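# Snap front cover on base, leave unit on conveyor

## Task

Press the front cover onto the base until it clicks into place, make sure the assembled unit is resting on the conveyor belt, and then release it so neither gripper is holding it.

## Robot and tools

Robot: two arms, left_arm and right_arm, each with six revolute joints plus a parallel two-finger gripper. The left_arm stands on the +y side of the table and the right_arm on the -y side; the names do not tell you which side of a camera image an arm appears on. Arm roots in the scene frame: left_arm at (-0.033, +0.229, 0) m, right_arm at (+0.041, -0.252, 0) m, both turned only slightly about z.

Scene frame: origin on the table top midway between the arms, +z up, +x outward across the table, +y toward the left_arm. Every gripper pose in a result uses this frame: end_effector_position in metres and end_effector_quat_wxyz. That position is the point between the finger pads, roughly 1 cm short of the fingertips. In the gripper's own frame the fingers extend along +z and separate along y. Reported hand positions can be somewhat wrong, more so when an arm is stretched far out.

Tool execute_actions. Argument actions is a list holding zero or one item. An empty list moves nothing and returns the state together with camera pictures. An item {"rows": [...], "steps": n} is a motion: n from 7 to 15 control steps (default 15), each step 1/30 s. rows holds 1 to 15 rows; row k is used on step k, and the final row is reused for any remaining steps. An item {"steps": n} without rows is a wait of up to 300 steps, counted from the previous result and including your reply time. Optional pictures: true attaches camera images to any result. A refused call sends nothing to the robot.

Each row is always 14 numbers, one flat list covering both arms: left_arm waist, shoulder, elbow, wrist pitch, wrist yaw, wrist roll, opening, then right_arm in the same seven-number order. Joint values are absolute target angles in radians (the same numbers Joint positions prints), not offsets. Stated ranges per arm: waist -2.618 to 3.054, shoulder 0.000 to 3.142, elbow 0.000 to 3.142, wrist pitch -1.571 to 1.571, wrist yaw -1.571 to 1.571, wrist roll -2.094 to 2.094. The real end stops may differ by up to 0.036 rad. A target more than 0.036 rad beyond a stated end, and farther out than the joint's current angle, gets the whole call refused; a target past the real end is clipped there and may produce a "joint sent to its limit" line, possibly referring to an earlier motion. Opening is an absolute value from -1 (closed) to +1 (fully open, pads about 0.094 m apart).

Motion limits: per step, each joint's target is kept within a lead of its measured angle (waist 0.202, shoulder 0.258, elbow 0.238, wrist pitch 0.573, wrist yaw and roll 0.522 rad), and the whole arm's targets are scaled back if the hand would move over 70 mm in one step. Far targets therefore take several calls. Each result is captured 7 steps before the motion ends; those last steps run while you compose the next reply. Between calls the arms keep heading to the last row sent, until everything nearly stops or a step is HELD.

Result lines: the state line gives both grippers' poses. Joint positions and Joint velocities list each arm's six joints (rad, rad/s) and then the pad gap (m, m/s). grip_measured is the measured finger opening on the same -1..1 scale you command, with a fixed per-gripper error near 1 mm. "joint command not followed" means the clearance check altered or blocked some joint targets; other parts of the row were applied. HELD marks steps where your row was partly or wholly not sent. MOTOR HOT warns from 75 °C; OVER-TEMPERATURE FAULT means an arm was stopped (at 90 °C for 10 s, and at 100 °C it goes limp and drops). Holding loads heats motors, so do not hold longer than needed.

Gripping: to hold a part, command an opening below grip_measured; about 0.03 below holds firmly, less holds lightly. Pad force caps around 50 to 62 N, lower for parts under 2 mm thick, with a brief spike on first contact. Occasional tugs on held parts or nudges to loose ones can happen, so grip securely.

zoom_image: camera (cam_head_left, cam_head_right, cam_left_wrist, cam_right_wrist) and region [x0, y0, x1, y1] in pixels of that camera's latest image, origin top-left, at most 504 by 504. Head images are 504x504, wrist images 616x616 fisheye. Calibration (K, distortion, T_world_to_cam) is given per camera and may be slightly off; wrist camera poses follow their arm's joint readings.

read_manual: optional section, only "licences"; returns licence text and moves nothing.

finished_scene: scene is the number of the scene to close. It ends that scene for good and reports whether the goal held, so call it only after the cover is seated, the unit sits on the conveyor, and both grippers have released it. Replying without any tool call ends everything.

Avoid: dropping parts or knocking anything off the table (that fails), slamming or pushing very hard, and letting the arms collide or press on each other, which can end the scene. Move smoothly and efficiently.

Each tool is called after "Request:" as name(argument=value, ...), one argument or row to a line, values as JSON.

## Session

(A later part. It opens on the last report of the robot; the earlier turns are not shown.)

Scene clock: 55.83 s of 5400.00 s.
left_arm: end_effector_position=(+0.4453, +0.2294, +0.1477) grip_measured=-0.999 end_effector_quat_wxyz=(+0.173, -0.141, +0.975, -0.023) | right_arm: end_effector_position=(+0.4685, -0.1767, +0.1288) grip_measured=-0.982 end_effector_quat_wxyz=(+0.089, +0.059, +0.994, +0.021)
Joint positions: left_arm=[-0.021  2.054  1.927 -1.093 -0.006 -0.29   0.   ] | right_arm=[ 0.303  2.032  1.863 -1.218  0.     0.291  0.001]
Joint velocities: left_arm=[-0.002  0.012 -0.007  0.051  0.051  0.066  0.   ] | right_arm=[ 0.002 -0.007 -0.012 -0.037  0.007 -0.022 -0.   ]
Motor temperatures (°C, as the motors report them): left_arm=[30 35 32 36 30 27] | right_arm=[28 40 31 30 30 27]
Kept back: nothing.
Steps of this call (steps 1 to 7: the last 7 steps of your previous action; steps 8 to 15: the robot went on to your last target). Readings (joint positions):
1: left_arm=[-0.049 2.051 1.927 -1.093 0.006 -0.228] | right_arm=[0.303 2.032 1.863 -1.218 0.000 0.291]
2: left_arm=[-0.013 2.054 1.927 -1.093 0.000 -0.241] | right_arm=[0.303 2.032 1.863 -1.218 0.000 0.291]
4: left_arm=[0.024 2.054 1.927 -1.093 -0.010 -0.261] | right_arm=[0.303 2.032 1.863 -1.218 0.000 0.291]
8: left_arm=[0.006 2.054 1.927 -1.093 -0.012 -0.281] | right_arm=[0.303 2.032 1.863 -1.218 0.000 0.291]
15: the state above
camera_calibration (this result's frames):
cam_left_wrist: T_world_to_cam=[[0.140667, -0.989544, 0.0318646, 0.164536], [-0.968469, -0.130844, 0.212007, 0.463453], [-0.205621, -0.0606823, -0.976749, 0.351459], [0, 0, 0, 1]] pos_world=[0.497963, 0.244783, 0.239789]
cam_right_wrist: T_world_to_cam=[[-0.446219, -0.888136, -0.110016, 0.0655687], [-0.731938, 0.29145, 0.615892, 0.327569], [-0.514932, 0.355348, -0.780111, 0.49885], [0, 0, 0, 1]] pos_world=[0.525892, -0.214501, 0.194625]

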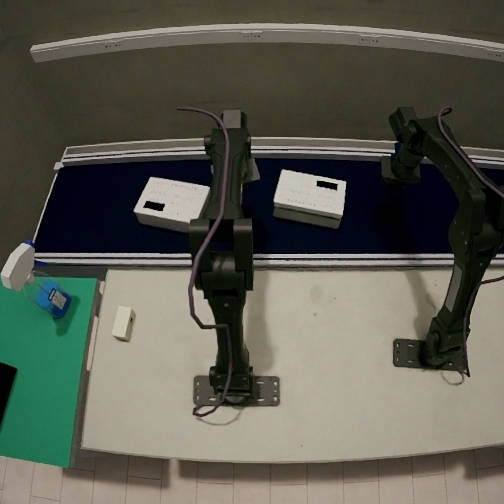

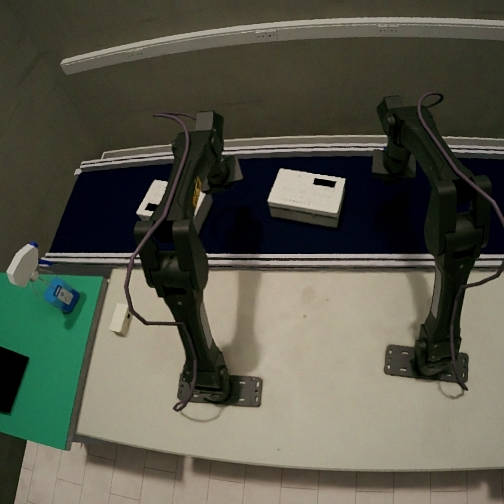

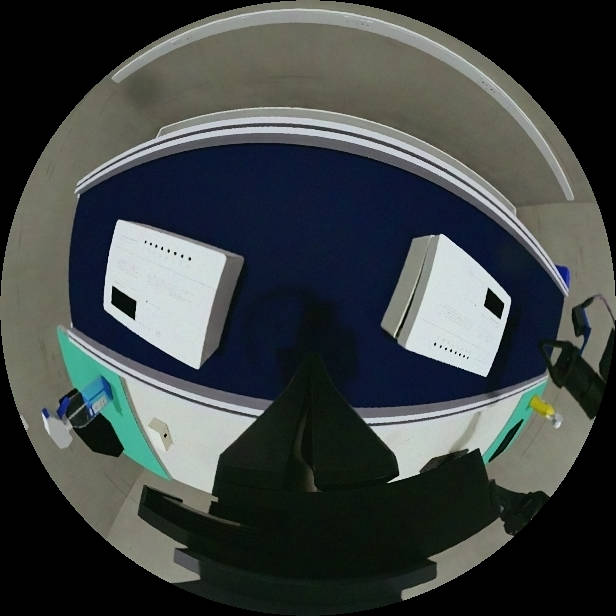

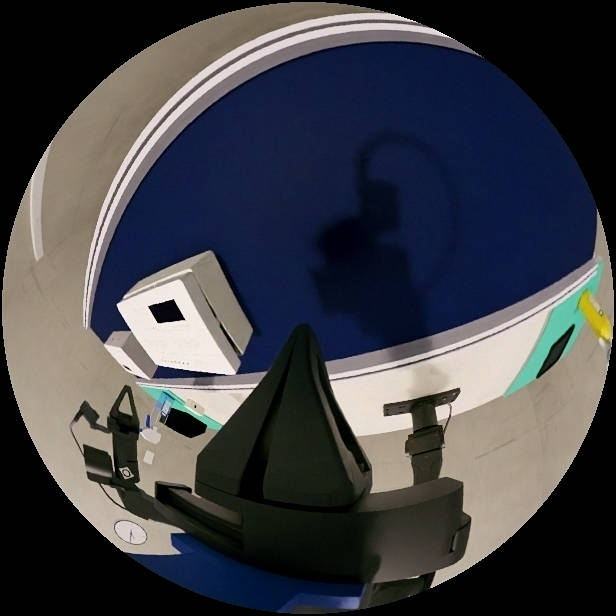

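Request:
execute_actions(
  actions=[
    {"rows":[[-0.39,2.07,1.92,-1.2,0,0,-1,0.3,2,1.88,-1.2,0,0.3,-1]],"steps":15},
  ],
)

Request:
execute_actions(
  actions=[
    {"steps":15},
  ],
)

Request:
execute_actions(
  actions=[
    {"rows":[[-0.39,2.18,1.92,-1.2,0,0,-1,0.3,2,1.88,-1.2,0,0.3,-1]],"steps":15},
  ],
)

Request:
execute_actions(
  actions=[
    {"rows":[[-0.38,2.21,1.93,-1.03,0,0,-1,0.3,2,1.88,-1.2,0,0.3,-1]],"steps":15},
  ],
)

Request:
execute_actions(
  actions=[
    {"rows":[[-0.36,2.27,2.0,-0.88,0,0,-1,0.3,2,1.88,-1.2,0,0.3,-1]],"steps":15},
  ],
)

Request:
execute_actions(
  actions=[
    {"steps":12},
  ],
  pictures=true,
)

Scene clock: 56.63 s of 5400.00 s.
left_arm: end_effector_position=(+0.4115, +0.0919, +0.1409) grip_measured=-0.999 end_effector_quat_wxyz=(+0.143, +0.109, +0.983, -0.021) | right_arm: end_effector_position=(+0.4685, -0.1767, +0.1288) grip_measured=-0.982 end_effector_quat_wxyz=(+0.089, +0.059, +0.994, +0.021)
Joint positions: left_arm=[-0.324  2.059  1.927 -1.149 -0.015 -0.084  0.   ] | right_arm=[ 0.303  2.032  1.863 -1.218  0.     0.291  0.001]
Joint velocities: left_arm=[-1.424  0.051 -0.007 -0.139  0.095  0.476 -0.   ] | right_arm=[ 0.002 -0.007  0.027  0.007 -0.095 -0.007 -0.001]
Motor temperatures (°C, as the motors report them): left_arm=[30 35 32 35 30 27] | right_arm=[28 40 31 30 30 27]
Steps of this call (steps 1 to 15: the robot went on to your last target; step 16: nothing new was sent; steps 17 to 24: the first 8 steps of this action). Readings (joint positions):
17: left_arm=[-0.032 2.054 1.927 -1.099 -0.012 -0.261] | right_arm=[0.303 2.032 1.863 -1.218 0.000 0.291]
18: left_arm=[-0.052 2.054 1.927 -1.110 -0.018 -0.224] | right_arm=[0.303 2.032 1.863 -1.218 0.000 0.291]
20: left_arm=[-0.126 2.054 1.927 -1.129 -0.019 -0.166] | right_arm=[0.303 2.032 1.863 -1.218 0.000 0.291]
24: the state above

Scene clock: 57.13 s of 5400.00 s.
left_arm: end_effector_position=(+0.3918, +0.0632, +0.1367) grip_measured=-0.999 end_effector_quat_wxyz=(+0.121, +0.180, +0.976, -0.026) | right_arm: end_effector_position=(+0.4685, -0.1767, +0.1288) grip_measured=-0.982 end_effector_quat_wxyz=(+0.089, +0.059, +0.994, +0.021)
Joint positions: left_arm=[-0.389  2.063  1.927 -1.187  0.006 -0.01   0.   ] | right_arm=[ 0.303  2.032  1.863 -1.218  0.     0.291  0.001]
Joint velocities: left_arm=[ 0.002 -0.007 -0.007 -0.007 -0.037  0.051 -0.   ] | right_arm=[-0.002  0.007 -0.002  0.007  0.051 -0.007  0.001]
Motor temperatures (°C, as the motors report them): left_arm=[30 35 32 35 30 27] | right_arm=[28 40 31 30 30 27]
Kept back: nothing.
Steps of this call (steps 1 to 7: the last 7 steps of your previous action; steps 8 to 15: the robot went on to your last target). Readings (joint positions):
1: left_arm=[-0.368 2.061 1.927 -1.154 -0.009 -0.068] | right_arm=[0.303 2.032 1.863 -1.218 0.000 0.291]
2: left_arm=[-0.403 2.062 1.927 -1.159 -0.002 -0.055] | right_arm=[0.303 2.032 1.863 -1.218 0.000 0.291]
4: left_arm=[-0.437 2.063 1.927 -1.169 0.009 -0.036] | right_arm=[0.303 2.032 1.863 -1.218 0.000 0.291]
8: left_arm=[-0.414 2.063 1.927 -1.181 0.011 -0.018] | right_arm=[0.303 2.032 1.863 -1.218 0.000 0.291]
15: the state above

Scene clock: 57.40 s of 5400.00 s.
left_arm: end_effector_position=(+0.3901, +0.0638, +0.0792) grip_measured=-0.999 end_effector_quat_wxyz=(+0.055, +0.181, +0.982, -0.014) | right_arm: end_effector_position=(+0.4685, -0.1767, +0.1288) grip_measured=-0.982 end_effector_quat_wxyz=(+0.089, +0.059, +0.994, +0.021)
Joint positions: left_arm=[-0.389  2.195  1.928 -1.19   0.006 -0.008  0.   ] | right_arm=[ 0.303  2.032  1.863 -1.218  0.     0.291  0.001]
Joint velocities: left_arm=[ 0.002  0.188  0.022 -0.037 -0.066  0.081 -0.   ] | right_arm=[ 0.007  0.007 -0.012  0.066 -0.051  0.037  0.   ]
Motor temperatures (°C, as the motors report them): left_arm=[30 35 32 35 30 27] | right_arm=[28 40 31 30 30 27]
Steps of this call (steps 1 to 8: the first 8 steps of this action). Readings (joint positions):
1: left_arm=[-0.389 2.073 1.928 -1.189 0.006 -0.009] | right_arm=[0.303 2.032 1.863 -1.218 0.000 0.291]
2: left_arm=[-0.389 2.085 1.928 -1.187 0.006 -0.009] | right_arm=[0.303 2.032 1.863 -1.218 0.000 0.291]
4: left_arm=[-0.389 2.128 1.928 -1.187 0.006 -0.009] | right_arm=[0.303 2.032 1.863 -1.218 0.000 0.291]
8: the state above

Scene clock: 57.90 s of 5400.00 s.
left_arm: end_effector_position=(+0.4160, +0.0537, +0.0830) grip_measured=-0.999 end_effector_quat_wxyz=(+0.110, +0.181, +0.977, -0.024) | right_arm: end_effector_position=(+0.4685, -0.1767, +0.1288) grip_measured=-0.982 end_effector_quat_wxyz=(+0.089, +0.059, +0.994, +0.021)
Joint positions: left_arm=[-0.389  2.197  1.928 -1.076  0.006 -0.007  0.   ] | right_arm=[ 0.303  2.032  1.863 -1.218  0.     0.291  0.001]
Joint velocities: left_arm=[-0.002  0.002  0.007  0.081 -0.022 -0.051 -0.001] | right_arm=[-0.017  0.002 -0.012 -0.037 -0.007  0.051  0.   ]
Motor temperatures (°C, as the motors report them): left_arm=[30 35 32 35 30 27] | right_arm=[28 40 31 30 30 27]
Steps of this call (steps 1 to 7: the last 7 steps of your previous action; steps 8 to 15: the first 8 steps of this action). Readings (joint positions):
8: left_arm=[-0.389 2.197 1.928 -1.180 0.006 -0.008] | right_arm=[0.303 2.032 1.863 -1.218 0.000 0.291]
9: left_arm=[-0.389 2.197 1.928 -1.153 0.006 -0.008] | right_arm=[0.303 2.032 1.863 -1.218 0.000 0.291]
11: left_arm=[-0.389 2.197 1.928 -1.107 0.006 -0.008] | right_arm=[0.303 2.032 1.863 -1.218 0.000 0.291]
15: the state above

Scene clock: 58.40 s of 5400.00 s.
left_arm: end_effector_position=(+0.4610, +0.0486, +0.0756) grip_measured=-0.999 end_effector_quat_wxyz=(+0.172, +0.169, +0.970, -0.034) | right_arm: end_effector_position=(+0.4685, -0.1767, +0.1288) grip_measured=-0.982 end_effector_quat_wxyz=(+0.089, +0.059, +0.994, +0.021)
Joint positions: left_arm=[-0.367  2.264  1.973 -0.926  0.006 -0.007  0.   ] | right_arm=[ 0.303  2.032  1.863 -1.218  0.     0.291  0.001]
Joint velocities: left_arm=[ 0.037  0.037  0.007  0.095  0.051  0.007 -0.001] | right_arm=[-0.002 -0.017  0.007 -0.022  0.007 -0.037 -0.001]
Motor temperatures (°C, as the motors report them): left_arm=[30 35 32 35 30 27] | right_arm=[28 40 31 30 30 27]
Steps of this call (steps 1 to 7: the last 7 steps of your previous action; steps 8 to 15: the first 8 steps of this action). Readings (joint positions):
8: left_arm=[-0.388 2.205 1.936 -1.057 0.006 -0.007] | right_arm=[0.303 2.032 1.863 -1.218 0.000 0.291]
9: left_arm=[-0.386 2.217 1.951 -1.040 0.006 -0.007] | right_arm=[0.303 2.032 1.863 -1.218 0.000 0.291]
11: left_arm=[-0.379 2.242 1.969 -0.983 0.006 -0.007] | right_arm=[0.303 2.032 1.863 -1.218 0.000 0.291]
15: the state above

Scene clock: 58.80 s of 5400.00 s.
left_arm: end_effector_position=(+0.4650, +0.0478, +0.0765) grip_measured=-0.999 end_effector_quat_wxyz=(+0.180, +0.168, +0.969, -0.035) | right_arm: end_effector_position=(+0.4685, -0.1767, +0.1288) grip_measured=-0.982 end_effector_quat_wxyz=(+0.089, +0.059, +0.994, +0.021)
Joint positions: left_arm=[-0.366  2.265  1.973 -0.909  0.006 -0.007  0.   ] | right_arm=[ 0.303  2.032  1.863 -1.218  0.     0.291  0.001]
Joint velocities: left_arm=[ 0.012 -0.012  0.012 -0.022  0.022 -0.051 -0.   ] | right_arm=[-0.027 -0.017 -0.007  0.037 -0.051  0.007  0.001]
Motor temperatures (°C, as the motors report them): left_arm=[30 35 32 35 30 27] | right_arm=[28 40 31 30 30 27]
Kept back: nothing.
Steps of this call (steps 1 to 7: the last 7 steps of your previous action; steps 8 to 12: the robot went on to your last target). Readings (joint positions):
1: left_arm=[-0.366 2.265 1.973 -0.922 0.006 -0.007] | right_arm=[0.303 2.032 1.863 -1.218 0.000 0.291]
2: left_arm=[-0.366 2.265 1.973 -0.919 0.006 -0.007] | right_arm=[0.303 2.032 1.863 -1.218 0.000 0.291]
4: left_arm=[-0.366 2.265 1.973 -0.915 0.006 -0.007] | right_arm=[0.303 2.032 1.863 -1.218 0.000 0.291]
8: left_arm=[-0.366 2.265 1.973 -0.910 0.006 -0.007] | right_arm=[0.303 2.032 1.863 -1.218 0.000 0.291]
12: the state above
camera_calibration (this result's frames):
cam_left_wrist: T_world_to_cam=[[-0.454339, -0.889075, -0.0558733, 0.262947], [-0.878514, 0.436783, 0.19348, 0.406294], [-0.147614, 0.136991, -0.979512, 0.238781], [0, 0, 0, 1]] pos_world=[0.511649, 0.023606, 0.169971]
cam_right_wrist: T_world_to_cam=[[-0.446219, -0.888136, -0.110016, 0.0655687], [-0.731938, 0.29145, 0.615892, 0.327569], [-0.514932, 0.355348, -0.780111, 0.49885], [0, 0, 0, 1]] pos_world=[0.525892, -0.214501, 0.194625]

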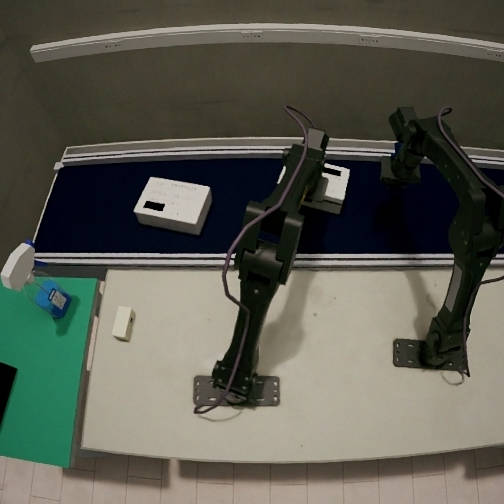

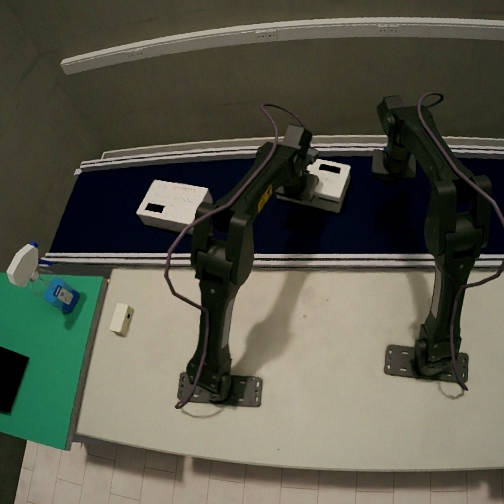

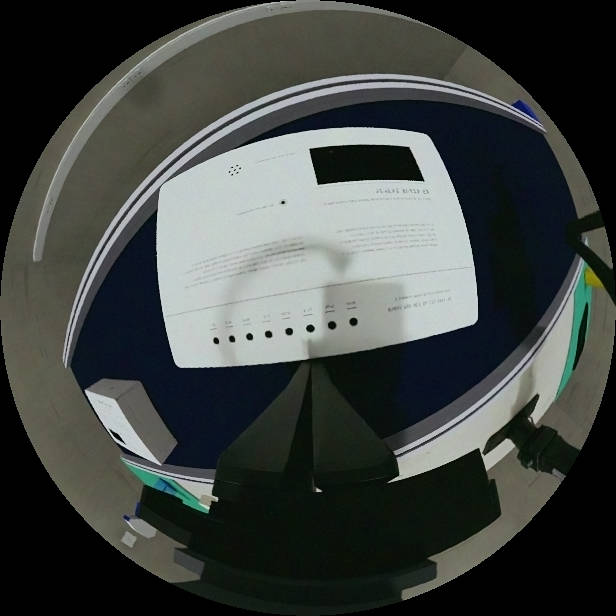

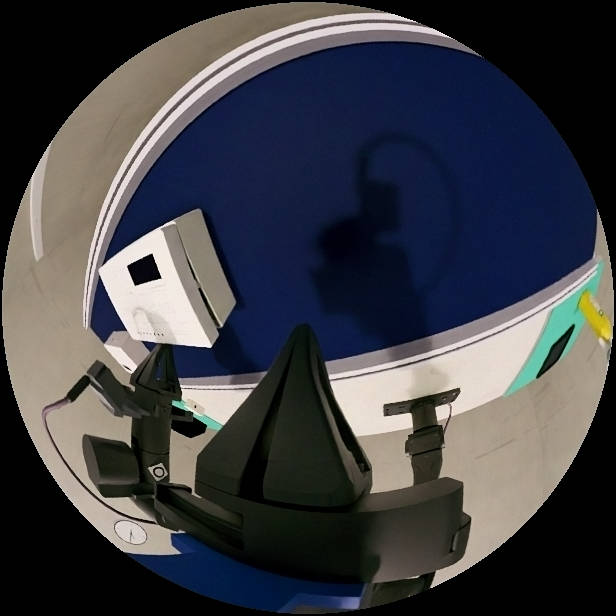

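Request:
execute_actions(
  actions=[
    {"rows":[[-0.36,2.33,2.09,-0.8,0,0,-1,0.3,2,1.88,-1.2,0,0.3,-1]],"steps":15},
  ],
)

Request:
execute_actions(
  actions=[
    {"steps":12},
  ],
  pictures=true,
)

Request:
zoom_image(
  camera="cam_right_wrist",
  region=[70,170,260,360],
)

Scene clock: 59.43 s of 5400.00 s.
left_arm: end_effector_position=(+0.4986, +0.0355, +0.0851) grip_measured=-0.999 end_effector_quat_wxyz=(+0.232, +0.166, +0.957, -0.045) | right_arm: end_effector_position=(+0.4685, -0.1767, +0.1288) grip_measured=-0.982 end_effector_quat_wxyz=(+0.089, +0.059, +0.994, +0.021)
Joint positions: left_arm=[-0.366  2.322  2.06  -0.832  0.006 -0.007  0.   ] | right_arm=[ 0.303  2.032  1.863 -1.218  0.     0.291  0.001]
Joint velocities: left_arm=[-0.002 -0.017  0.002  0.095  0.007 -0.022 -0.   ] | right_arm=[ 0.012  0.007 -0.002 -0.037 -0.037  0.022 -0.   ]
Motor temperatures (°C, as the motors report them): left_arm=[30 35 32 35 30 27] | right_arm=[28 40 31 30 30 27]
Steps of this call (steps 1 to 11: the robot went on to your last target; steps 12 to 19: the first 8 steps of this action). Readings (joint positions):
12: left_arm=[-0.366 2.275 1.990 -0.915 0.006 -0.007] | right_arm=[0.303 2.032 1.863 -1.218 0.000 0.291]
13: left_arm=[-0.366 2.291 2.017 -0.910 0.006 -0.007] | right_arm=[0.303 2.032 1.863 -1.218 0.000 0.291]
15: left_arm=[-0.366 2.314 2.050 -0.869 0.006 -0.007] | right_arm=[0.303 2.032 1.863 -1.218 0.000 0.291]
19: the state above

Scene clock: 59.83 s of 5400.00 s.
left_arm: end_effector_position=(+0.4997, +0.0352, +0.0858) grip_measured=-0.999 end_effector_quat_wxyz=(+0.234, +0.166, +0.957, -0.045) | right_arm: end_effector_position=(+0.4685, -0.1767, +0.1288) grip_measured=-0.982 end_effector_quat_wxyz=(+0.089, +0.059, +0.994, +0.021)
Joint positions: left_arm=[-0.366  2.322  2.06  -0.828  0.006 -0.007  0.   ] | right_arm=[ 0.303  2.032  1.863 -1.218  0.     0.291  0.001]
Joint velocities: left_arm=[-0.007 -0.007  0.017 -0.007  0.007  0.081 -0.   ] | right_arm=[ 0.012 -0.012  0.002 -0.051  0.095  0.095 -0.   ]
Motor temperatures (°C, as the motors report them): left_arm=[30 35 32 35 30 27] | right_arm=[28 40 31 30 30 27]
Kept back: nothing.
Steps of this call (steps 1 to 7: the last 7 steps of your previous action; steps 8 to 12: the robot went on to your last target). Readings (joint positions):
1: left_arm=[-0.366 2.322 2.060 -0.831 0.006 -0.007] | right_arm=[0.303 2.032 1.863 -1.218 0.000 0.291]
2: left_arm=[-0.366 2.322 2.060 -0.830 0.006 -0.007] | right_arm=[0.303 2.032 1.863 -1.218 0.000 0.291]
4: left_arm=[-0.366 2.322 2.060 -0.828 0.006 -0.007] | right_arm=[0.303 2.032 1.863 -1.218 0.000 0.291]
8: left_arm=[-0.366 2.322 2.060 -0.828 0.006 -0.007] | right_arm=[0.303 2.032 1.863 -1.218 0.000 0.291]
12: the state above
camera_calibration (this result's frames):
cam_left_wrist: T_world_to_cam=[[-0.448038, -0.891317, -0.0693971, 0.266074], [-0.892959, 0.442389, 0.0831638, 0.456997], [-0.0434248, 0.0992294, -0.994117, 0.205207], [0, 0, 0, 1]] pos_world=[0.536202, 0.0146234, 0.184459]
cam_right_wrist: T_world_to_cam=[[-0.446219, -0.888136, -0.110016, 0.0655687], [-0.731938, 0.29145, 0.615892, 0.327569], [-0.514932, 0.355348, -0.780111, 0.49885], [0, 0, 0, 1]] pos_world=[0.525892, -0.214501, 0.194625]

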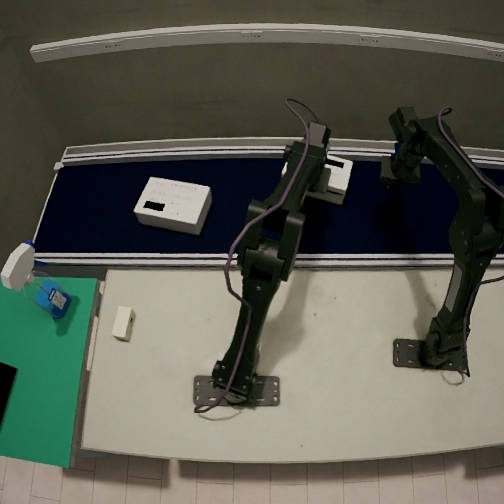

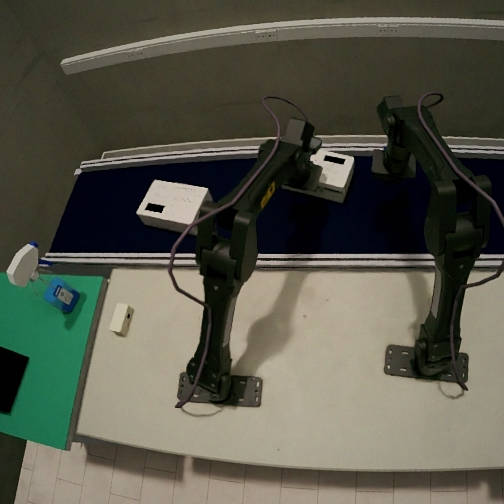

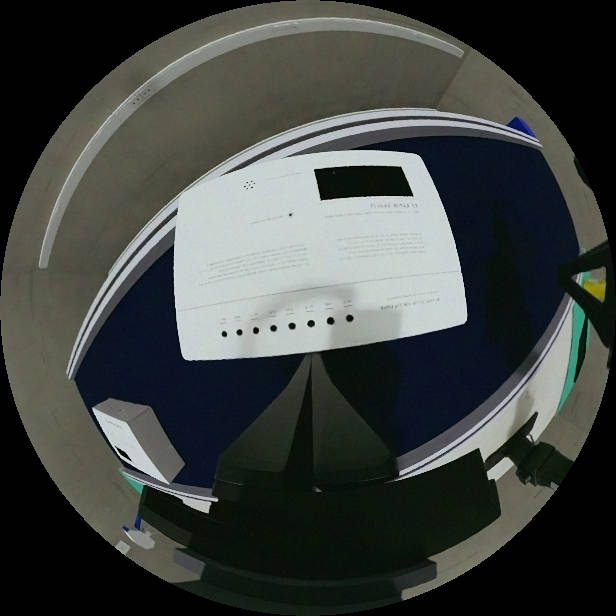

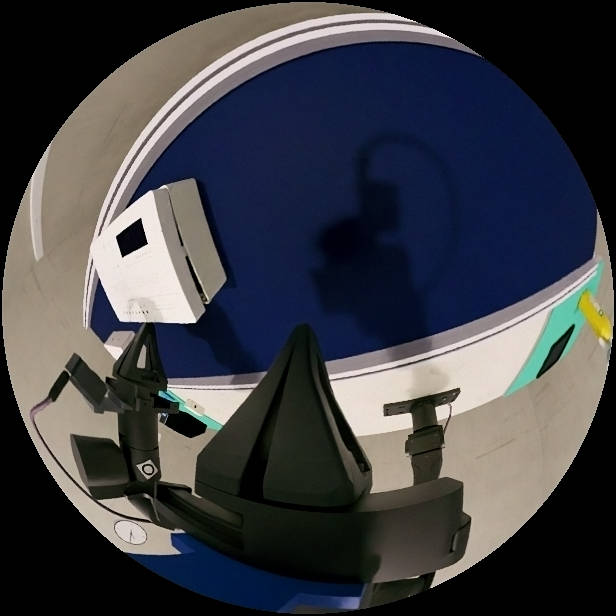

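Region (70, 170, 260, 360) of cam_right_wrist's 616x616 image, scaled by 2.653, with more detail than that image has.

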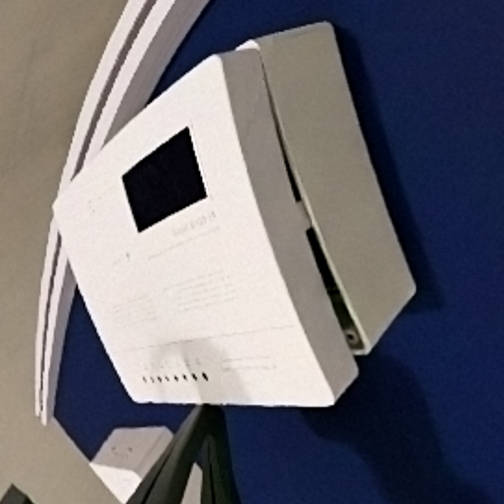

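The unit is reaching the rail; pushing further.

Request:
execute_actions(
  actions=[
    {"rows":[[-0.39,2.42,2.2,-0.75,0,0,-1,0.3,2,1.88,-1.2,0,0.3,-1]],"steps":15},
  ],
)

Request:
execute_actions(
  actions=[
    {"steps":15},
  ],
  pictures=true,
)

Request:
zoom_image(
  camera="cam_right_wrist",
  region=[70,140,260,330],
)

Scene clock: 60.33 s of 5400.00 s.
left_arm: end_effector_position=(+0.5207, +0.0082, +0.0798) grip_measured=-0.999 end_effector_quat_wxyz=(+0.260, +0.179, +0.947, -0.058) | right_arm: end_effector_position=(+0.4685, -0.1767, +0.1288) grip_measured=-0.982 end_effector_quat_wxyz=(+0.089, +0.059, +0.994, +0.021)
Joint positions: left_arm=[-0.393  2.413  2.169 -0.788  0.016 -0.007  0.   ] | right_arm=[ 0.303  2.032  1.863 -1.218  0.     0.291  0.001]
Joint velocities: left_arm=[-0.027  0.061 -0.012  0.007  0.051  0.022 -0.   ] | right_arm=[-0.002  0.002 -0.012  0.022 -0.022  0.051 -0.   ]
Motor temperatures (°C, as the motors report them): left_arm=[30 35 32 35 30 27] | right_arm=[28 40 31 30 30 27]
Steps of this call (steps 1 to 7: the robot went on to your last target; steps 8 to 15: the first 8 steps of this action). Readings (joint positions):
8: left_arm=[-0.367 2.336 2.085 -0.839 0.006 -0.007] | right_arm=[0.303 2.032 1.863 -1.218 0.000 0.291]
9: left_arm=[-0.368 2.358 2.121 -0.845 0.011 -0.007] | right_arm=[0.303 2.032 1.863 -1.218 0.000 0.291]
11: left_arm=[-0.380 2.389 2.158 -0.827 0.016 -0.007] | right_arm=[0.303 2.032 1.863 -1.218 0.000 0.291]
15: the state above

Scene clock: 60.83 s of 5400.00 s.
left_arm: end_effector_position=(+0.5207, +0.0082, +0.0796) grip_measured=-0.999 end_effector_quat_wxyz=(+0.259, +0.179, +0.947, -0.058) | right_arm: end_effector_position=(+0.4685, -0.1767, +0.1288) grip_measured=-0.982 end_effector_quat_wxyz=(+0.089, +0.059, +0.994, +0.021)
Joint positions: left_arm=[-0.393  2.414  2.169 -0.788  0.016 -0.007  0.   ] | right_arm=[ 0.303  2.032  1.863 -1.218  0.     0.291  0.001]
Joint velocities: left_arm=[-0.007 -0.007 -0.017  0.022 -0.022  0.022 -0.   ] | right_arm=[-0.017 -0.007  0.017  0.022  0.007  0.007 -0.   ]
Motor temperatures (°C, as the motors report them): left_arm=[30 36 32 35 30 27] | right_arm=[28 41 31 30 30 27]
Kept back: nothing.
Steps of this call (steps 1 to 7: the last 7 steps of your previous action; steps 8 to 15: the robot went on to your last target). Readings (joint positions):
1: left_arm=[-0.393 2.414 2.169 -0.788 0.016 -0.007] | right_arm=[0.303 2.032 1.863 -1.218 0.000 0.291]
2: left_arm=[-0.393 2.414 2.169 -0.788 0.016 -0.007] | right_arm=[0.303 2.032 1.863 -1.218 0.000 0.291]
4: left_arm=[-0.393 2.414 2.169 -0.788 0.016 -0.007] | right_arm=[0.303 2.032 1.863 -1.218 0.000 0.291]
8: left_arm=[-0.393 2.414 2.169 -0.788 0.016 -0.007] | right_arm=[0.303 2.032 1.863 -1.218 0.000 0.291]
15: the state above
All arms were judged still, so your last target was given up. Only a new action makes them travel on or press farther. Fingers that are still opening or closing keep moving.
camera_calibration (this result's frames):
cam_left_wrist: T_world_to_cam=[[-0.473202, -0.878371, -0.0674195, 0.263858], [-0.880906, 0.472587, 0.025804, 0.486264], [0.00919613, 0.0716007, -0.997391, 0.17577], [0, 0, 0, 1]] pos_world=[0.551595, -0.0106226, 0.180553]
cam_right_wrist: T_world_to_cam=[[-0.446219, -0.888136, -0.110016, 0.0655687], [-0.731938, 0.29145, 0.615892, 0.327569], [-0.514932, 0.355348, -0.780111, 0.49885], [0, 0, 0, 1]] pos_world=[0.525892, -0.214501, 0.194625]

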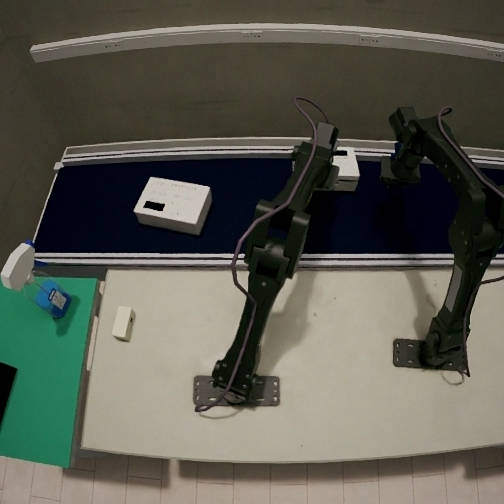

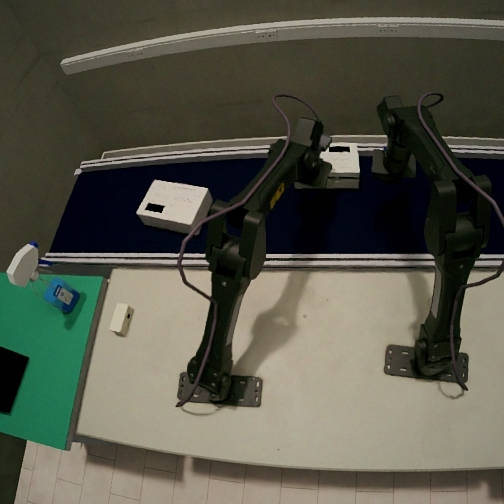

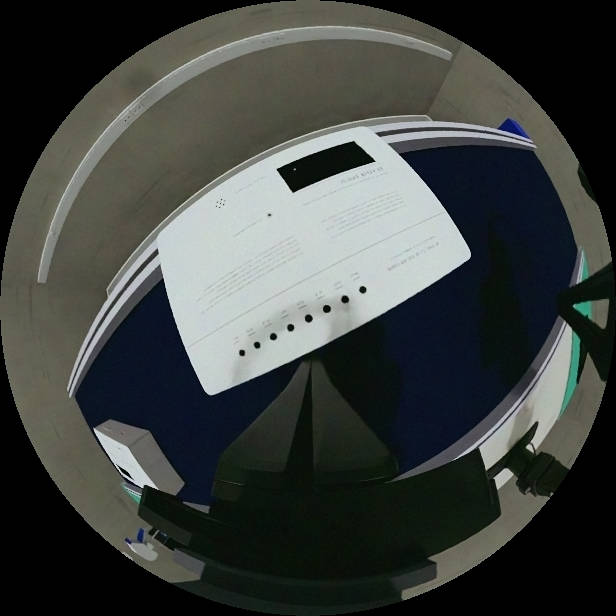

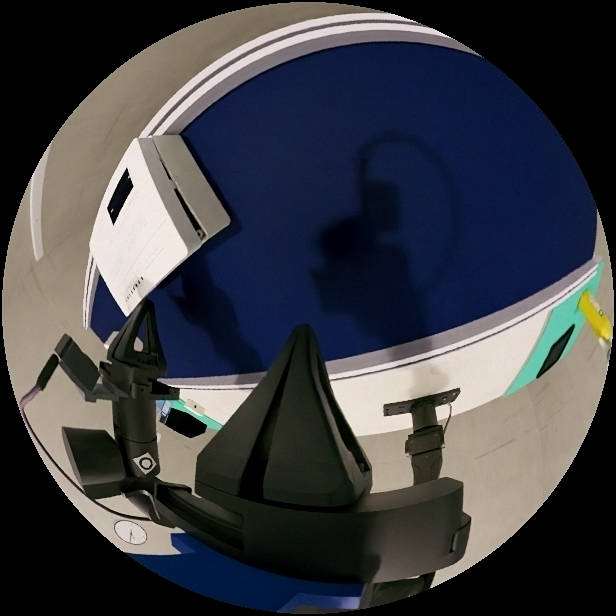

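Region (70, 140, 260, 330) of cam_right_wrist's 616x616 image, scaled by 2.653, with more detail than that image has.

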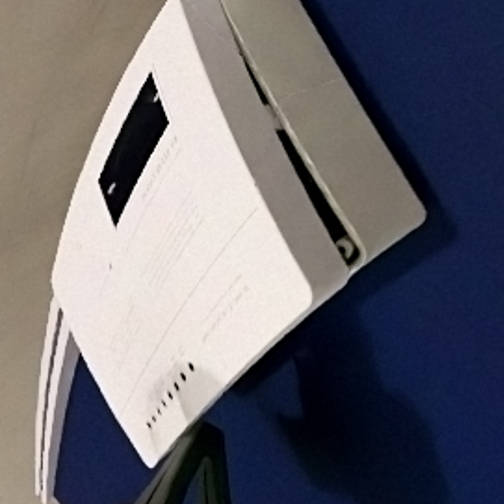

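Request:
execute_actions(
  actions=[
    {"rows":[[-0.385,2.45,2.27,-0.65,0,0,-1,0.3,2,1.88,-1.2,0,0.3,-1]],"steps":15},
  ],
)

Request:
execute_actions(
  actions=[
    {"rows":[[-0.4,2.33,2.19,-0.8,0,0,-1,0.3,2,1.88,-1.2,0,0.3,-1]],"steps":15},
  ],
)

Request:
execute_actions(
  actions=[
    {"rows":[[-0.4,2.34,2.19,-0.72,0,0,-1,0.3,2,1.88,-1.2,0,0.3,-1]],"steps":15},
  ],
)

Request:
execute_actions(
  actions=[
    {"rows":[[-0.4,2.43,2.19,-0.72,0,0,-1,0.3,2,1.88,-1.2,0,0.3,-1]],"steps":15},
  ],
)

Request:
execute_actions(
  actions=[
    {"rows":[[-0.4,2.58,2.2,-0.72,0,0,-1,0.3,2,1.88,-1.2,0,0.3,-1]],"steps":15},
  ],
)

Request:
execute_actions(
  actions=[
    {"rows":[[-0.4,2.25,2.19,-0.75,0,0,-1,0.3,2,1.88,-1.2,0,0.3,-1]],"steps":15},
  ],
  pictures=true,
)

Request:
zoom_image(
  camera="cam_right_wrist",
  region=[70,120,260,310],
)

Scene clock: 61.47 s of 5400.00 s.
left_arm: end_effector_position=(+0.5226, +0.0074, +0.0834) grip_measured=-0.999 end_effector_quat_wxyz=(+0.257, +0.180, +0.948, -0.058) | right_arm: end_effector_position=(+0.4685, -0.1767, +0.1288) grip_measured=-0.982 end_effector_quat_wxyz=(+0.089, +0.059, +0.994, +0.021)
Joint positions: left_arm=[-0.393  2.434  2.222 -0.828  0.016 -0.007  0.   ] | right_arm=[ 0.303  2.032  1.863 -1.218  0.     0.291  0.001]
Joint velocities: left_arm=[ 0.007 -0.017  0.022  0.007 -0.051 -0.022  0.001] | right_arm=[-0.012  0.007  0.007 -0.051 -0.007 -0.037  0.   ]
Motor temperatures (°C, as the motors report them): left_arm=[30 36 32 36 30 27] | right_arm=[28 41 31 30 30 27]
Steps of this call (steps 1 to 11: nothing new was sent; steps 12 to 19: the first 8 steps of this action). Readings (joint positions):
12: left_arm=[-0.393 2.419 2.182 -0.791 0.016 -0.007] | right_arm=[0.303 2.032 1.863 -1.218 0.000 0.291]
13: left_arm=[-0.393 2.427 2.199 -0.807 0.016 -0.007] | right_arm=[0.303 2.032 1.863 -1.218 0.000 0.291]
15: left_arm=[-0.393 2.432 2.215 -0.821 0.016 -0.007] | right_arm=[0.303 2.032 1.863 -1.218 0.000 0.291]
19: the state above

Scene clock: 61.97 s of 5400.00 s.
left_arm: end_effector_position=(+0.5228, +0.0082, +0.1278) grip_measured=-0.999 end_effector_quat_wxyz=(+0.296, +0.177, +0.937, -0.063) | right_arm: end_effector_position=(+0.4685, -0.1767, +0.1288) grip_measured=-0.982 end_effector_quat_wxyz=(+0.089, +0.059, +0.994, +0.021)
Joint positions: left_arm=[-0.393  2.343  2.195 -0.808  0.011 -0.007  0.   ] | right_arm=[ 0.303  2.032  1.863 -1.218  0.     0.291  0.001]
Joint velocities: left_arm=[ 0.007 -0.217  0.002  0.066  0.022 -0.037  0.   ] | right_arm=[ 0.002  0.007 -0.017  0.066 -0.066 -0.037 -0.001]
Motor temperatures (°C, as the motors report them): left_arm=[30 36 32 36 30 27] | right_arm=[28 41 31 30 30 27]
Steps of this call (steps 1 to 7: the last 7 steps of your previous action; steps 8 to 15: the first 8 steps of this action). Readings (joint positions):
8: left_arm=[-0.393 2.425 2.215 -0.831 0.016 -0.007] | right_arm=[0.303 2.032 1.863 -1.218 0.000 0.291]
9: left_arm=[-0.393 2.413 2.202 -0.830 0.015 -0.007] | right_arm=[0.303 2.032 1.863 -1.218 0.000 0.291]
11: left_arm=[-0.393 2.387 2.195 -0.829 0.013 -0.007] | right_arm=[0.303 2.032 1.863 -1.218 0.000 0.291]
15: the state above

Scene clock: 62.47 s of 5400.00 s.
left_arm: end_effector_position=(+0.5360, +0.0031, +0.1439) grip_measured=-0.999 end_effector_quat_wxyz=(+0.334, +0.175, +0.924, -0.070) | right_arm: end_effector_position=(+0.4685, -0.1767, +0.1288) grip_measured=-0.982 end_effector_quat_wxyz=(+0.089, +0.059, +0.994, +0.021)
Joint positions: left_arm=[-0.393  2.334  2.195 -0.736  0.011 -0.007  0.   ] | right_arm=[ 0.303  2.032  1.863 -1.218  0.     0.291  0.001]
Joint velocities: left_arm=[-0.002  0.002  0.007  0.095  0.022 -0.037 -0.   ] | right_arm=[-0.012  0.007  0.002 -0.051 -0.007 -0.022 -0.   ]
Motor temperatures (°C, as the motors report them): left_arm=[30 36 32 36 30 27] | right_arm=[28 41 31 30 30 27]
Steps of this call (steps 1 to 7: the last 7 steps of your previous action; steps 8 to 15: the first 8 steps of this action). Readings (joint positions):
8: left_arm=[-0.393 2.334 2.195 -0.790 0.011 -0.007] | right_arm=[0.303 2.032 1.863 -1.218 0.000 0.291]
9: left_arm=[-0.393 2.334 2.195 -0.777 0.011 -0.007] | right_arm=[0.303 2.032 1.863 -1.218 0.000 0.291]
11: left_arm=[-0.393 2.334 2.195 -0.758 0.011 -0.007] | right_arm=[0.303 2.032 1.863 -1.218 0.000 0.291]
15: the state above

Scene clock: 62.97 s of 5400.00 s.
left_arm: end_effector_position=(+0.5433, +0.0003, +0.0982) grip_measured=-0.999 end_effector_quat_wxyz=(+0.312, +0.176, +0.931, -0.066) | right_arm: end_effector_position=(+0.4685, -0.1767, +0.1288) grip_measured=-0.982 end_effector_quat_wxyz=(+0.089, +0.059, +0.994, +0.021)
Joint positions: left_arm=[-0.393  2.421  2.195 -0.697  0.011 -0.007  0.   ] | right_arm=[ 0.303  2.032  1.863 -1.218  0.     0.291  0.001]
Joint velocities: left_arm=[-0.002 -0.125  0.012  0.095 -0.022 -0.066 -0.   ] | right_arm=[ 0.002 -0.022 -0.027 -0.037 -0.081 -0.022  0.   ]
Motor temperatures (°C, as the motors report them): left_arm=[30 36 32 36 30 27] | right_arm=[28 41 31 30 30 27]
Steps of this call (steps 1 to 7: the last 7 steps of your previous action; steps 8 to 15: the first 8 steps of this action). Readings (joint positions):
8: left_arm=[-0.393 2.342 2.195 -0.723 0.011 -0.007] | right_arm=[0.303 2.032 1.863 -1.218 0.000 0.291]
9: left_arm=[-0.393 2.350 2.195 -0.713 0.011 -0.007] | right_arm=[0.303 2.032 1.863 -1.218 0.000 0.291]
11: left_arm=[-0.393 2.379 2.195 -0.708 0.011 -0.007] | right_arm=[0.303 2.032 1.863 -1.218 0.000 0.291]
15: the state above

Scene clock: 63.47 s of 5400.00 s.
left_arm: end_effector_position=(+0.5585, -0.0052, +0.0896) grip_measured=-0.999 end_effector_quat_wxyz=(+0.331, +0.175, +0.925, -0.068) | right_arm: end_effector_position=(+0.4685, -0.1767, +0.1288) grip_measured=-0.982 end_effector_quat_wxyz=(+0.089, +0.059, +0.994, +0.021)
Joint positions: left_arm=[-0.393  2.469  2.222 -0.635  0.008 -0.007  0.   ] | right_arm=[ 0.303  2.032  1.863 -1.218  0.     0.291  0.001]
Joint velocities: left_arm=[-0.002  0.037 -0.007  0.125 -0.037  0.007 -0.001] | right_arm=[-0.002 -0.002  0.012  0.022 -0.022 -0.081 -0.   ]
Motor temperatures (°C, as the motors report them): left_arm=[30 36 32 36 30 27] | right_arm=[28 41 31 30 30 27]
Steps of this call (steps 1 to 7: the last 7 steps of your previous action; steps 8 to 15: the first 8 steps of this action). Readings (joint positions):
8: left_arm=[-0.393 2.434 2.197 -0.703 0.011 -0.007] | right_arm=[0.303 2.032 1.863 -1.218 0.000 0.291]
9: left_arm=[-0.393 2.443 2.206 -0.691 0.010 -0.007] | right_arm=[0.303 2.032 1.863 -1.218 0.000 0.291]
11: left_arm=[-0.393 2.458 2.217 -0.664 0.009 -0.007] | right_arm=[0.303 2.032 1.863 -1.218 0.000 0.291]
15: the state above

Scene clock: 63.97 s of 5400.00 s.
left_arm: end_effector_position=(+0.5360, +0.0037, +0.1847) grip_measured=-0.999 end_effector_quat_wxyz=(+0.371, +0.172, +0.909, -0.076) | right_arm: end_effector_position=(+0.4685, -0.1767, +0.1288) grip_measured=-0.982 end_effector_quat_wxyz=(+0.089, +0.059, +0.994, +0.021)
Joint positions: left_arm=[-0.393  2.266  2.188 -0.714  0.007 -0.007  0.   ] | right_arm=[ 0.303  2.032  1.863 -1.218  0.     0.291  0.001]
Joint velocities: left_arm=[-0.007 -0.676  0.012 -0.037 -0.037  0.007 -0.   ] | right_arm=[ 0.017 -0.002 -0.007 -0.081  0.037  0.007 -0.001]
Motor temperatures (°C, as the motors report them): left_arm=[30 36 32 36 30 27] | right_arm=[28 41 31 30 30 27]
Steps of this call (steps 1 to 7: the last 7 steps of your previous action; steps 8 to 15: the first 8 steps of this action). Readings (joint positions):
8: left_arm=[-0.393 2.454 2.217 -0.623 0.007 -0.007] | right_arm=[0.303 2.032 1.863 -1.218 0.000 0.291]
9: left_arm=[-0.393 2.434 2.202 -0.646 0.007 -0.007] | right_arm=[0.303 2.032 1.863 -1.218 0.000 0.291]
11: left_arm=[-0.393 2.380 2.188 -0.690 0.007 -0.007] | right_arm=[0.303 2.032 1.863 -1.218 0.000 0.291]
15: the state above
camera_calibration (this result's frames):
cam_left_wrist: T_world_to_cam=[[-0.450031, -0.887469, -0.0993589, 0.267788], [-0.862344, 0.460785, -0.209855, 0.532767], [0.232023, -0.00875979, -0.972671, 0.157037], [0, 0, 0, 1]] pos_world=[0.543505, -0.00646203, 0.291157]
cam_right_wrist: T_world_to_cam=[[-0.446219, -0.888136, -0.110016, 0.0655687], [-0.731938, 0.29145, 0.615892, 0.327569], [-0.514932, 0.355348, -0.780111, 0.49885], [0, 0, 0, 1]] pos_world=[0.525892, -0.214501, 0.194625]

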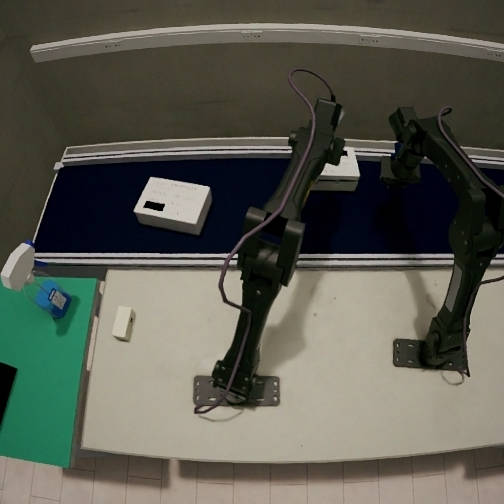

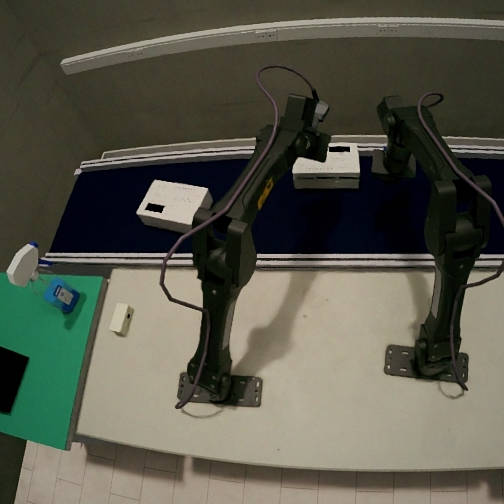

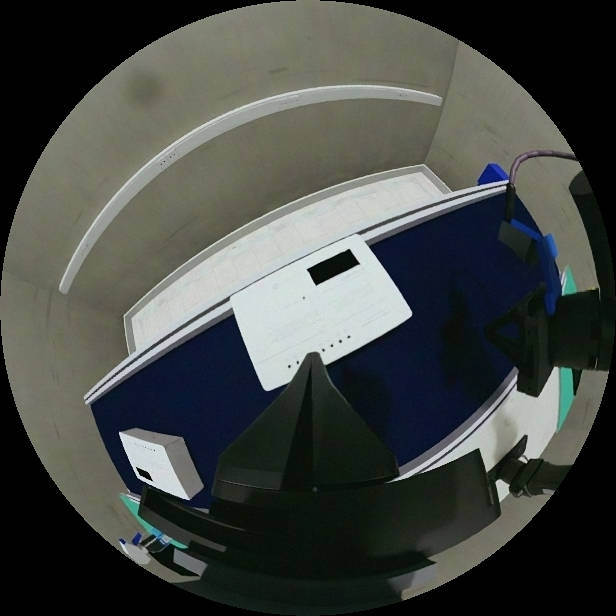

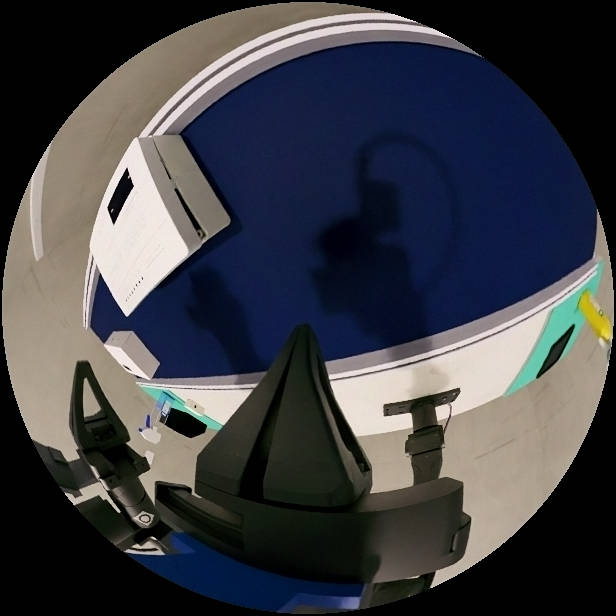

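Region (70, 120, 260, 310) of cam_right_wrist's 616x616 image, scaled by 2.653, with more detail than that image has.

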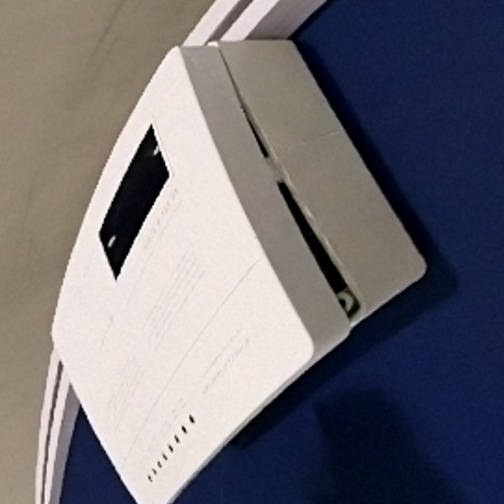

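Request:
execute_actions(
  actions=[
    {"rows":[[-0.3,2.3,2.19,-0.81,0,0,-1,0.4,2.05,2.0,-0.94,0,0,-1]],"steps":15},
  ],
)

Request:
execute_actions(
  actions=[
    {"rows":[[-0.3,2.35,2.19,-0.81,0,0,-1,0.483,2.15,2.0,-0.94,0,0,-1]],"steps":15},
  ],
)

Request:
execute_actions(
  actions=[
    {"steps":15},
  ],
  pictures=true,
)

Scene clock: 64.73 s of 5400.00 s.
left_arm: end_effector_position=(+0.5452, +0.0672, +0.1542) grip_measured=-0.999 end_effector_quat_wxyz=(+0.327, +0.127, +0.935, -0.048) | right_arm: end_effector_position=(+0.5315, -0.1111, +0.1755) grip_measured=-0.982 end_effector_quat_wxyz=(+0.243, -0.102, +0.964, +0.042)
Joint positions: left_arm=[-0.29   2.298  2.188 -0.785  0.004 -0.006  0.   ] | right_arm=[ 0.408  2.056  1.982 -0.999 -0.     0.067  0.001]
Joint velocities: left_arm=[ 0.222  0.134 -0.002 -0.139 -0.051  0.037 -0.   ] | right_arm=[ 0.217  0.002  0.085  0.549 -0.051 -0.403  0.   ]
Motor temperatures (°C, as the motors report them): left_arm=[30 36 32 36 30 27] | right_arm=[28 41 31 30 30 27]
Steps of this call (steps 1 to 7: the last 7 steps of your previous action; steps 8 to 15: the robot went on to your last target; steps 16 to 23: the first 8 steps of this action). Readings (joint positions):
16: left_arm=[-0.387 2.248 2.188 -0.741 0.009 -0.006] | right_arm=[0.308 2.035 1.874 -1.212 0.002 0.259]
17: left_arm=[-0.378 2.252 2.188 -0.747 0.011 -0.006] | right_arm=[0.317 2.044 1.896 -1.187 0.004 0.221]
19: left_arm=[-0.347 2.267 2.188 -0.761 0.011 -0.006] | right_arm=[0.349 2.056 1.940 -1.109 0.004 0.151]
23: the state above

Scene clock: 65.23 s of 5400.00 s.
left_arm: end_effector_position=(+0.5433, +0.0667, +0.1249) grip_measured=-0.999 end_effector_quat_wxyz=(+0.299, +0.129, +0.945, -0.043) | right_arm: end_effector_position=(+0.5340, -0.0654, +0.1308) grip_measured=-0.982 end_effector_quat_wxyz=(+0.219, -0.168, +0.960, +0.041)
Joint positions: left_arm=[-0.293  2.345  2.188 -0.799  0.001 -0.006  0.   ] | right_arm=[ 0.491  2.165  1.993 -0.949 -0.     0.013  0.001]
Joint velocities: left_arm=[ 0.002  0.1   -0.002 -0.125 -0.051  0.037 -0.001] | right_arm=[ 0.168  0.261 -0.012  0.007 -0.051 -0.007  0.   ]
Motor temperatures (°C, as the motors report them): left_arm=[30 36 32 36 30 27] | right_arm=[28 41 31 30 30 27]
Steps of this call (steps 1 to 7: the last 7 steps of your previous action; steps 8 to 15: the first 8 steps of this action). Readings (joint positions):
8: left_arm=[-0.292 2.308 2.188 -0.798 0.001 -0.006] | right_arm=[0.412 2.064 1.986 -0.965 -0.000 0.021]
9: left_arm=[-0.293 2.311 2.188 -0.797 0.001 -0.006] | right_arm=[0.419 2.076 1.991 -0.959 0.003 0.019]
11: left_arm=[-0.293 2.322 2.188 -0.797 0.001 -0.006] | right_arm=[0.446 2.107 1.993 -0.949 0.003 0.017]
15: the state above

Scene clock: 65.73 s of 5400.00 s.
left_arm: end_effector_position=(+0.5428, +0.0668, +0.1224) grip_measured=-0.999 end_effector_quat_wxyz=(+0.296, +0.129, +0.945, -0.042) | right_arm: end_effector_position=(+0.5343, -0.0657, +0.1264) grip_measured=-0.982 end_effector_quat_wxyz=(+0.215, -0.169, +0.961, +0.041)
Joint positions: left_arm=[-0.293  2.349  2.188 -0.801  0.001 -0.006  0.   ] | right_arm=[ 0.489  2.174  1.993 -0.948 -0.001  0.011  0.001]
Joint velocities: left_arm=[ 0.002 -0.017 -0.022  0.051 -0.051 -0.037 -0.   ] | right_arm=[-0.002 -0.017  0.017 -0.037 -0.051 -0.007 -0.001]
Motor temperatures (°C, as the motors report them): left_arm=[30 37 32 36 30 27] | right_arm=[28 41 31 30 30 27]
Kept back: nothing.
Steps of this call (steps 1 to 7: the last 7 steps of your previous action; steps 8 to 15: the robot went on to your last target). Readings (joint positions):
1: left_arm=[-0.293 2.348 2.188 -0.800 0.001 -0.006] | right_arm=[0.494 2.171 1.993 -0.949 -0.001 0.012]
2: left_arm=[-0.293 2.349 2.188 -0.801 0.001 -0.006] | right_arm=[0.496 2.173 1.993 -0.949 -0.001 0.012]
4: left_arm=[-0.293 2.349 2.188 -0.801 0.001 -0.006] | right_arm=[0.494 2.174 1.993 -0.949 -0.001 0.012]
8: left_arm=[-0.293 2.349 2.188 -0.801 0.001 -0.006] | right_arm=[0.489 2.174 1.993 -0.948 -0.001 0.012]
15: the state above
All arms were judged still, so your last target was given up. Only a new action makes them travel on or press farther. Fingers that are still opening or closing keep moving.
camera_calibration (this result's frames):
cam_left_wrist: T_world_to_cam=[[-0.370286, -0.924718, -0.0882337, 0.278506], [-0.926124, 0.374865, -0.0420876, 0.516336], [0.0719949, 0.0661308, -0.99521, 0.180026], [0, 0, 0, 1]] pos_world=[0.568357, 0.0520779, 0.225469]
cam_right_wrist: T_world_to_cam=[[0.0248158, -0.987685, -0.154473, -0.0593348], [-0.919046, -0.083342, 0.385239, 0.449372], [-0.393369, 0.132407, -0.909796, 0.428233], [0, 0, 0, 1]] pos_world=[0.58292, -0.0778538, 0.207324]

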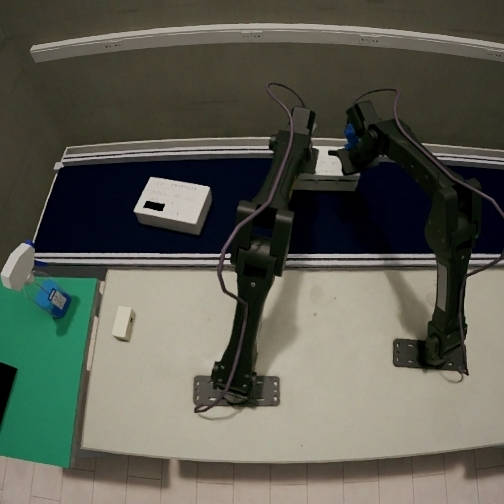

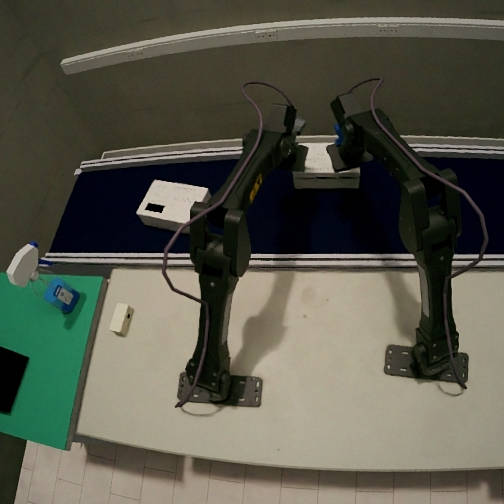

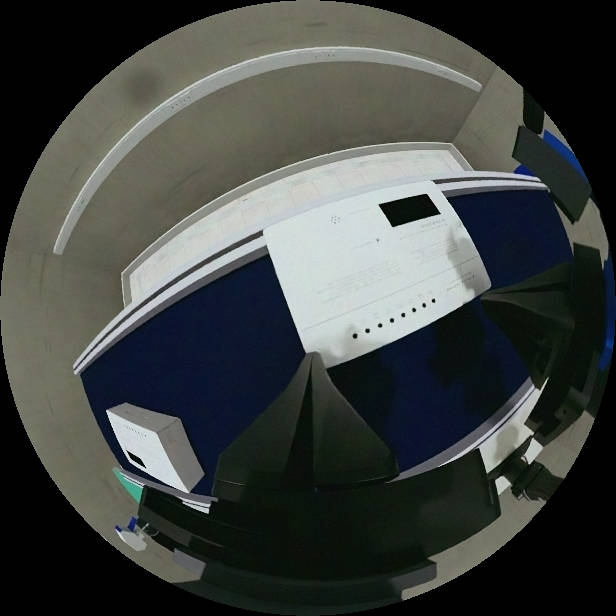

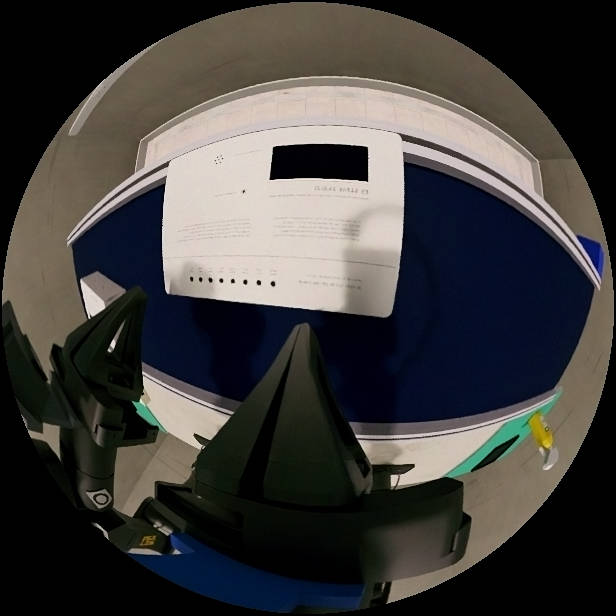

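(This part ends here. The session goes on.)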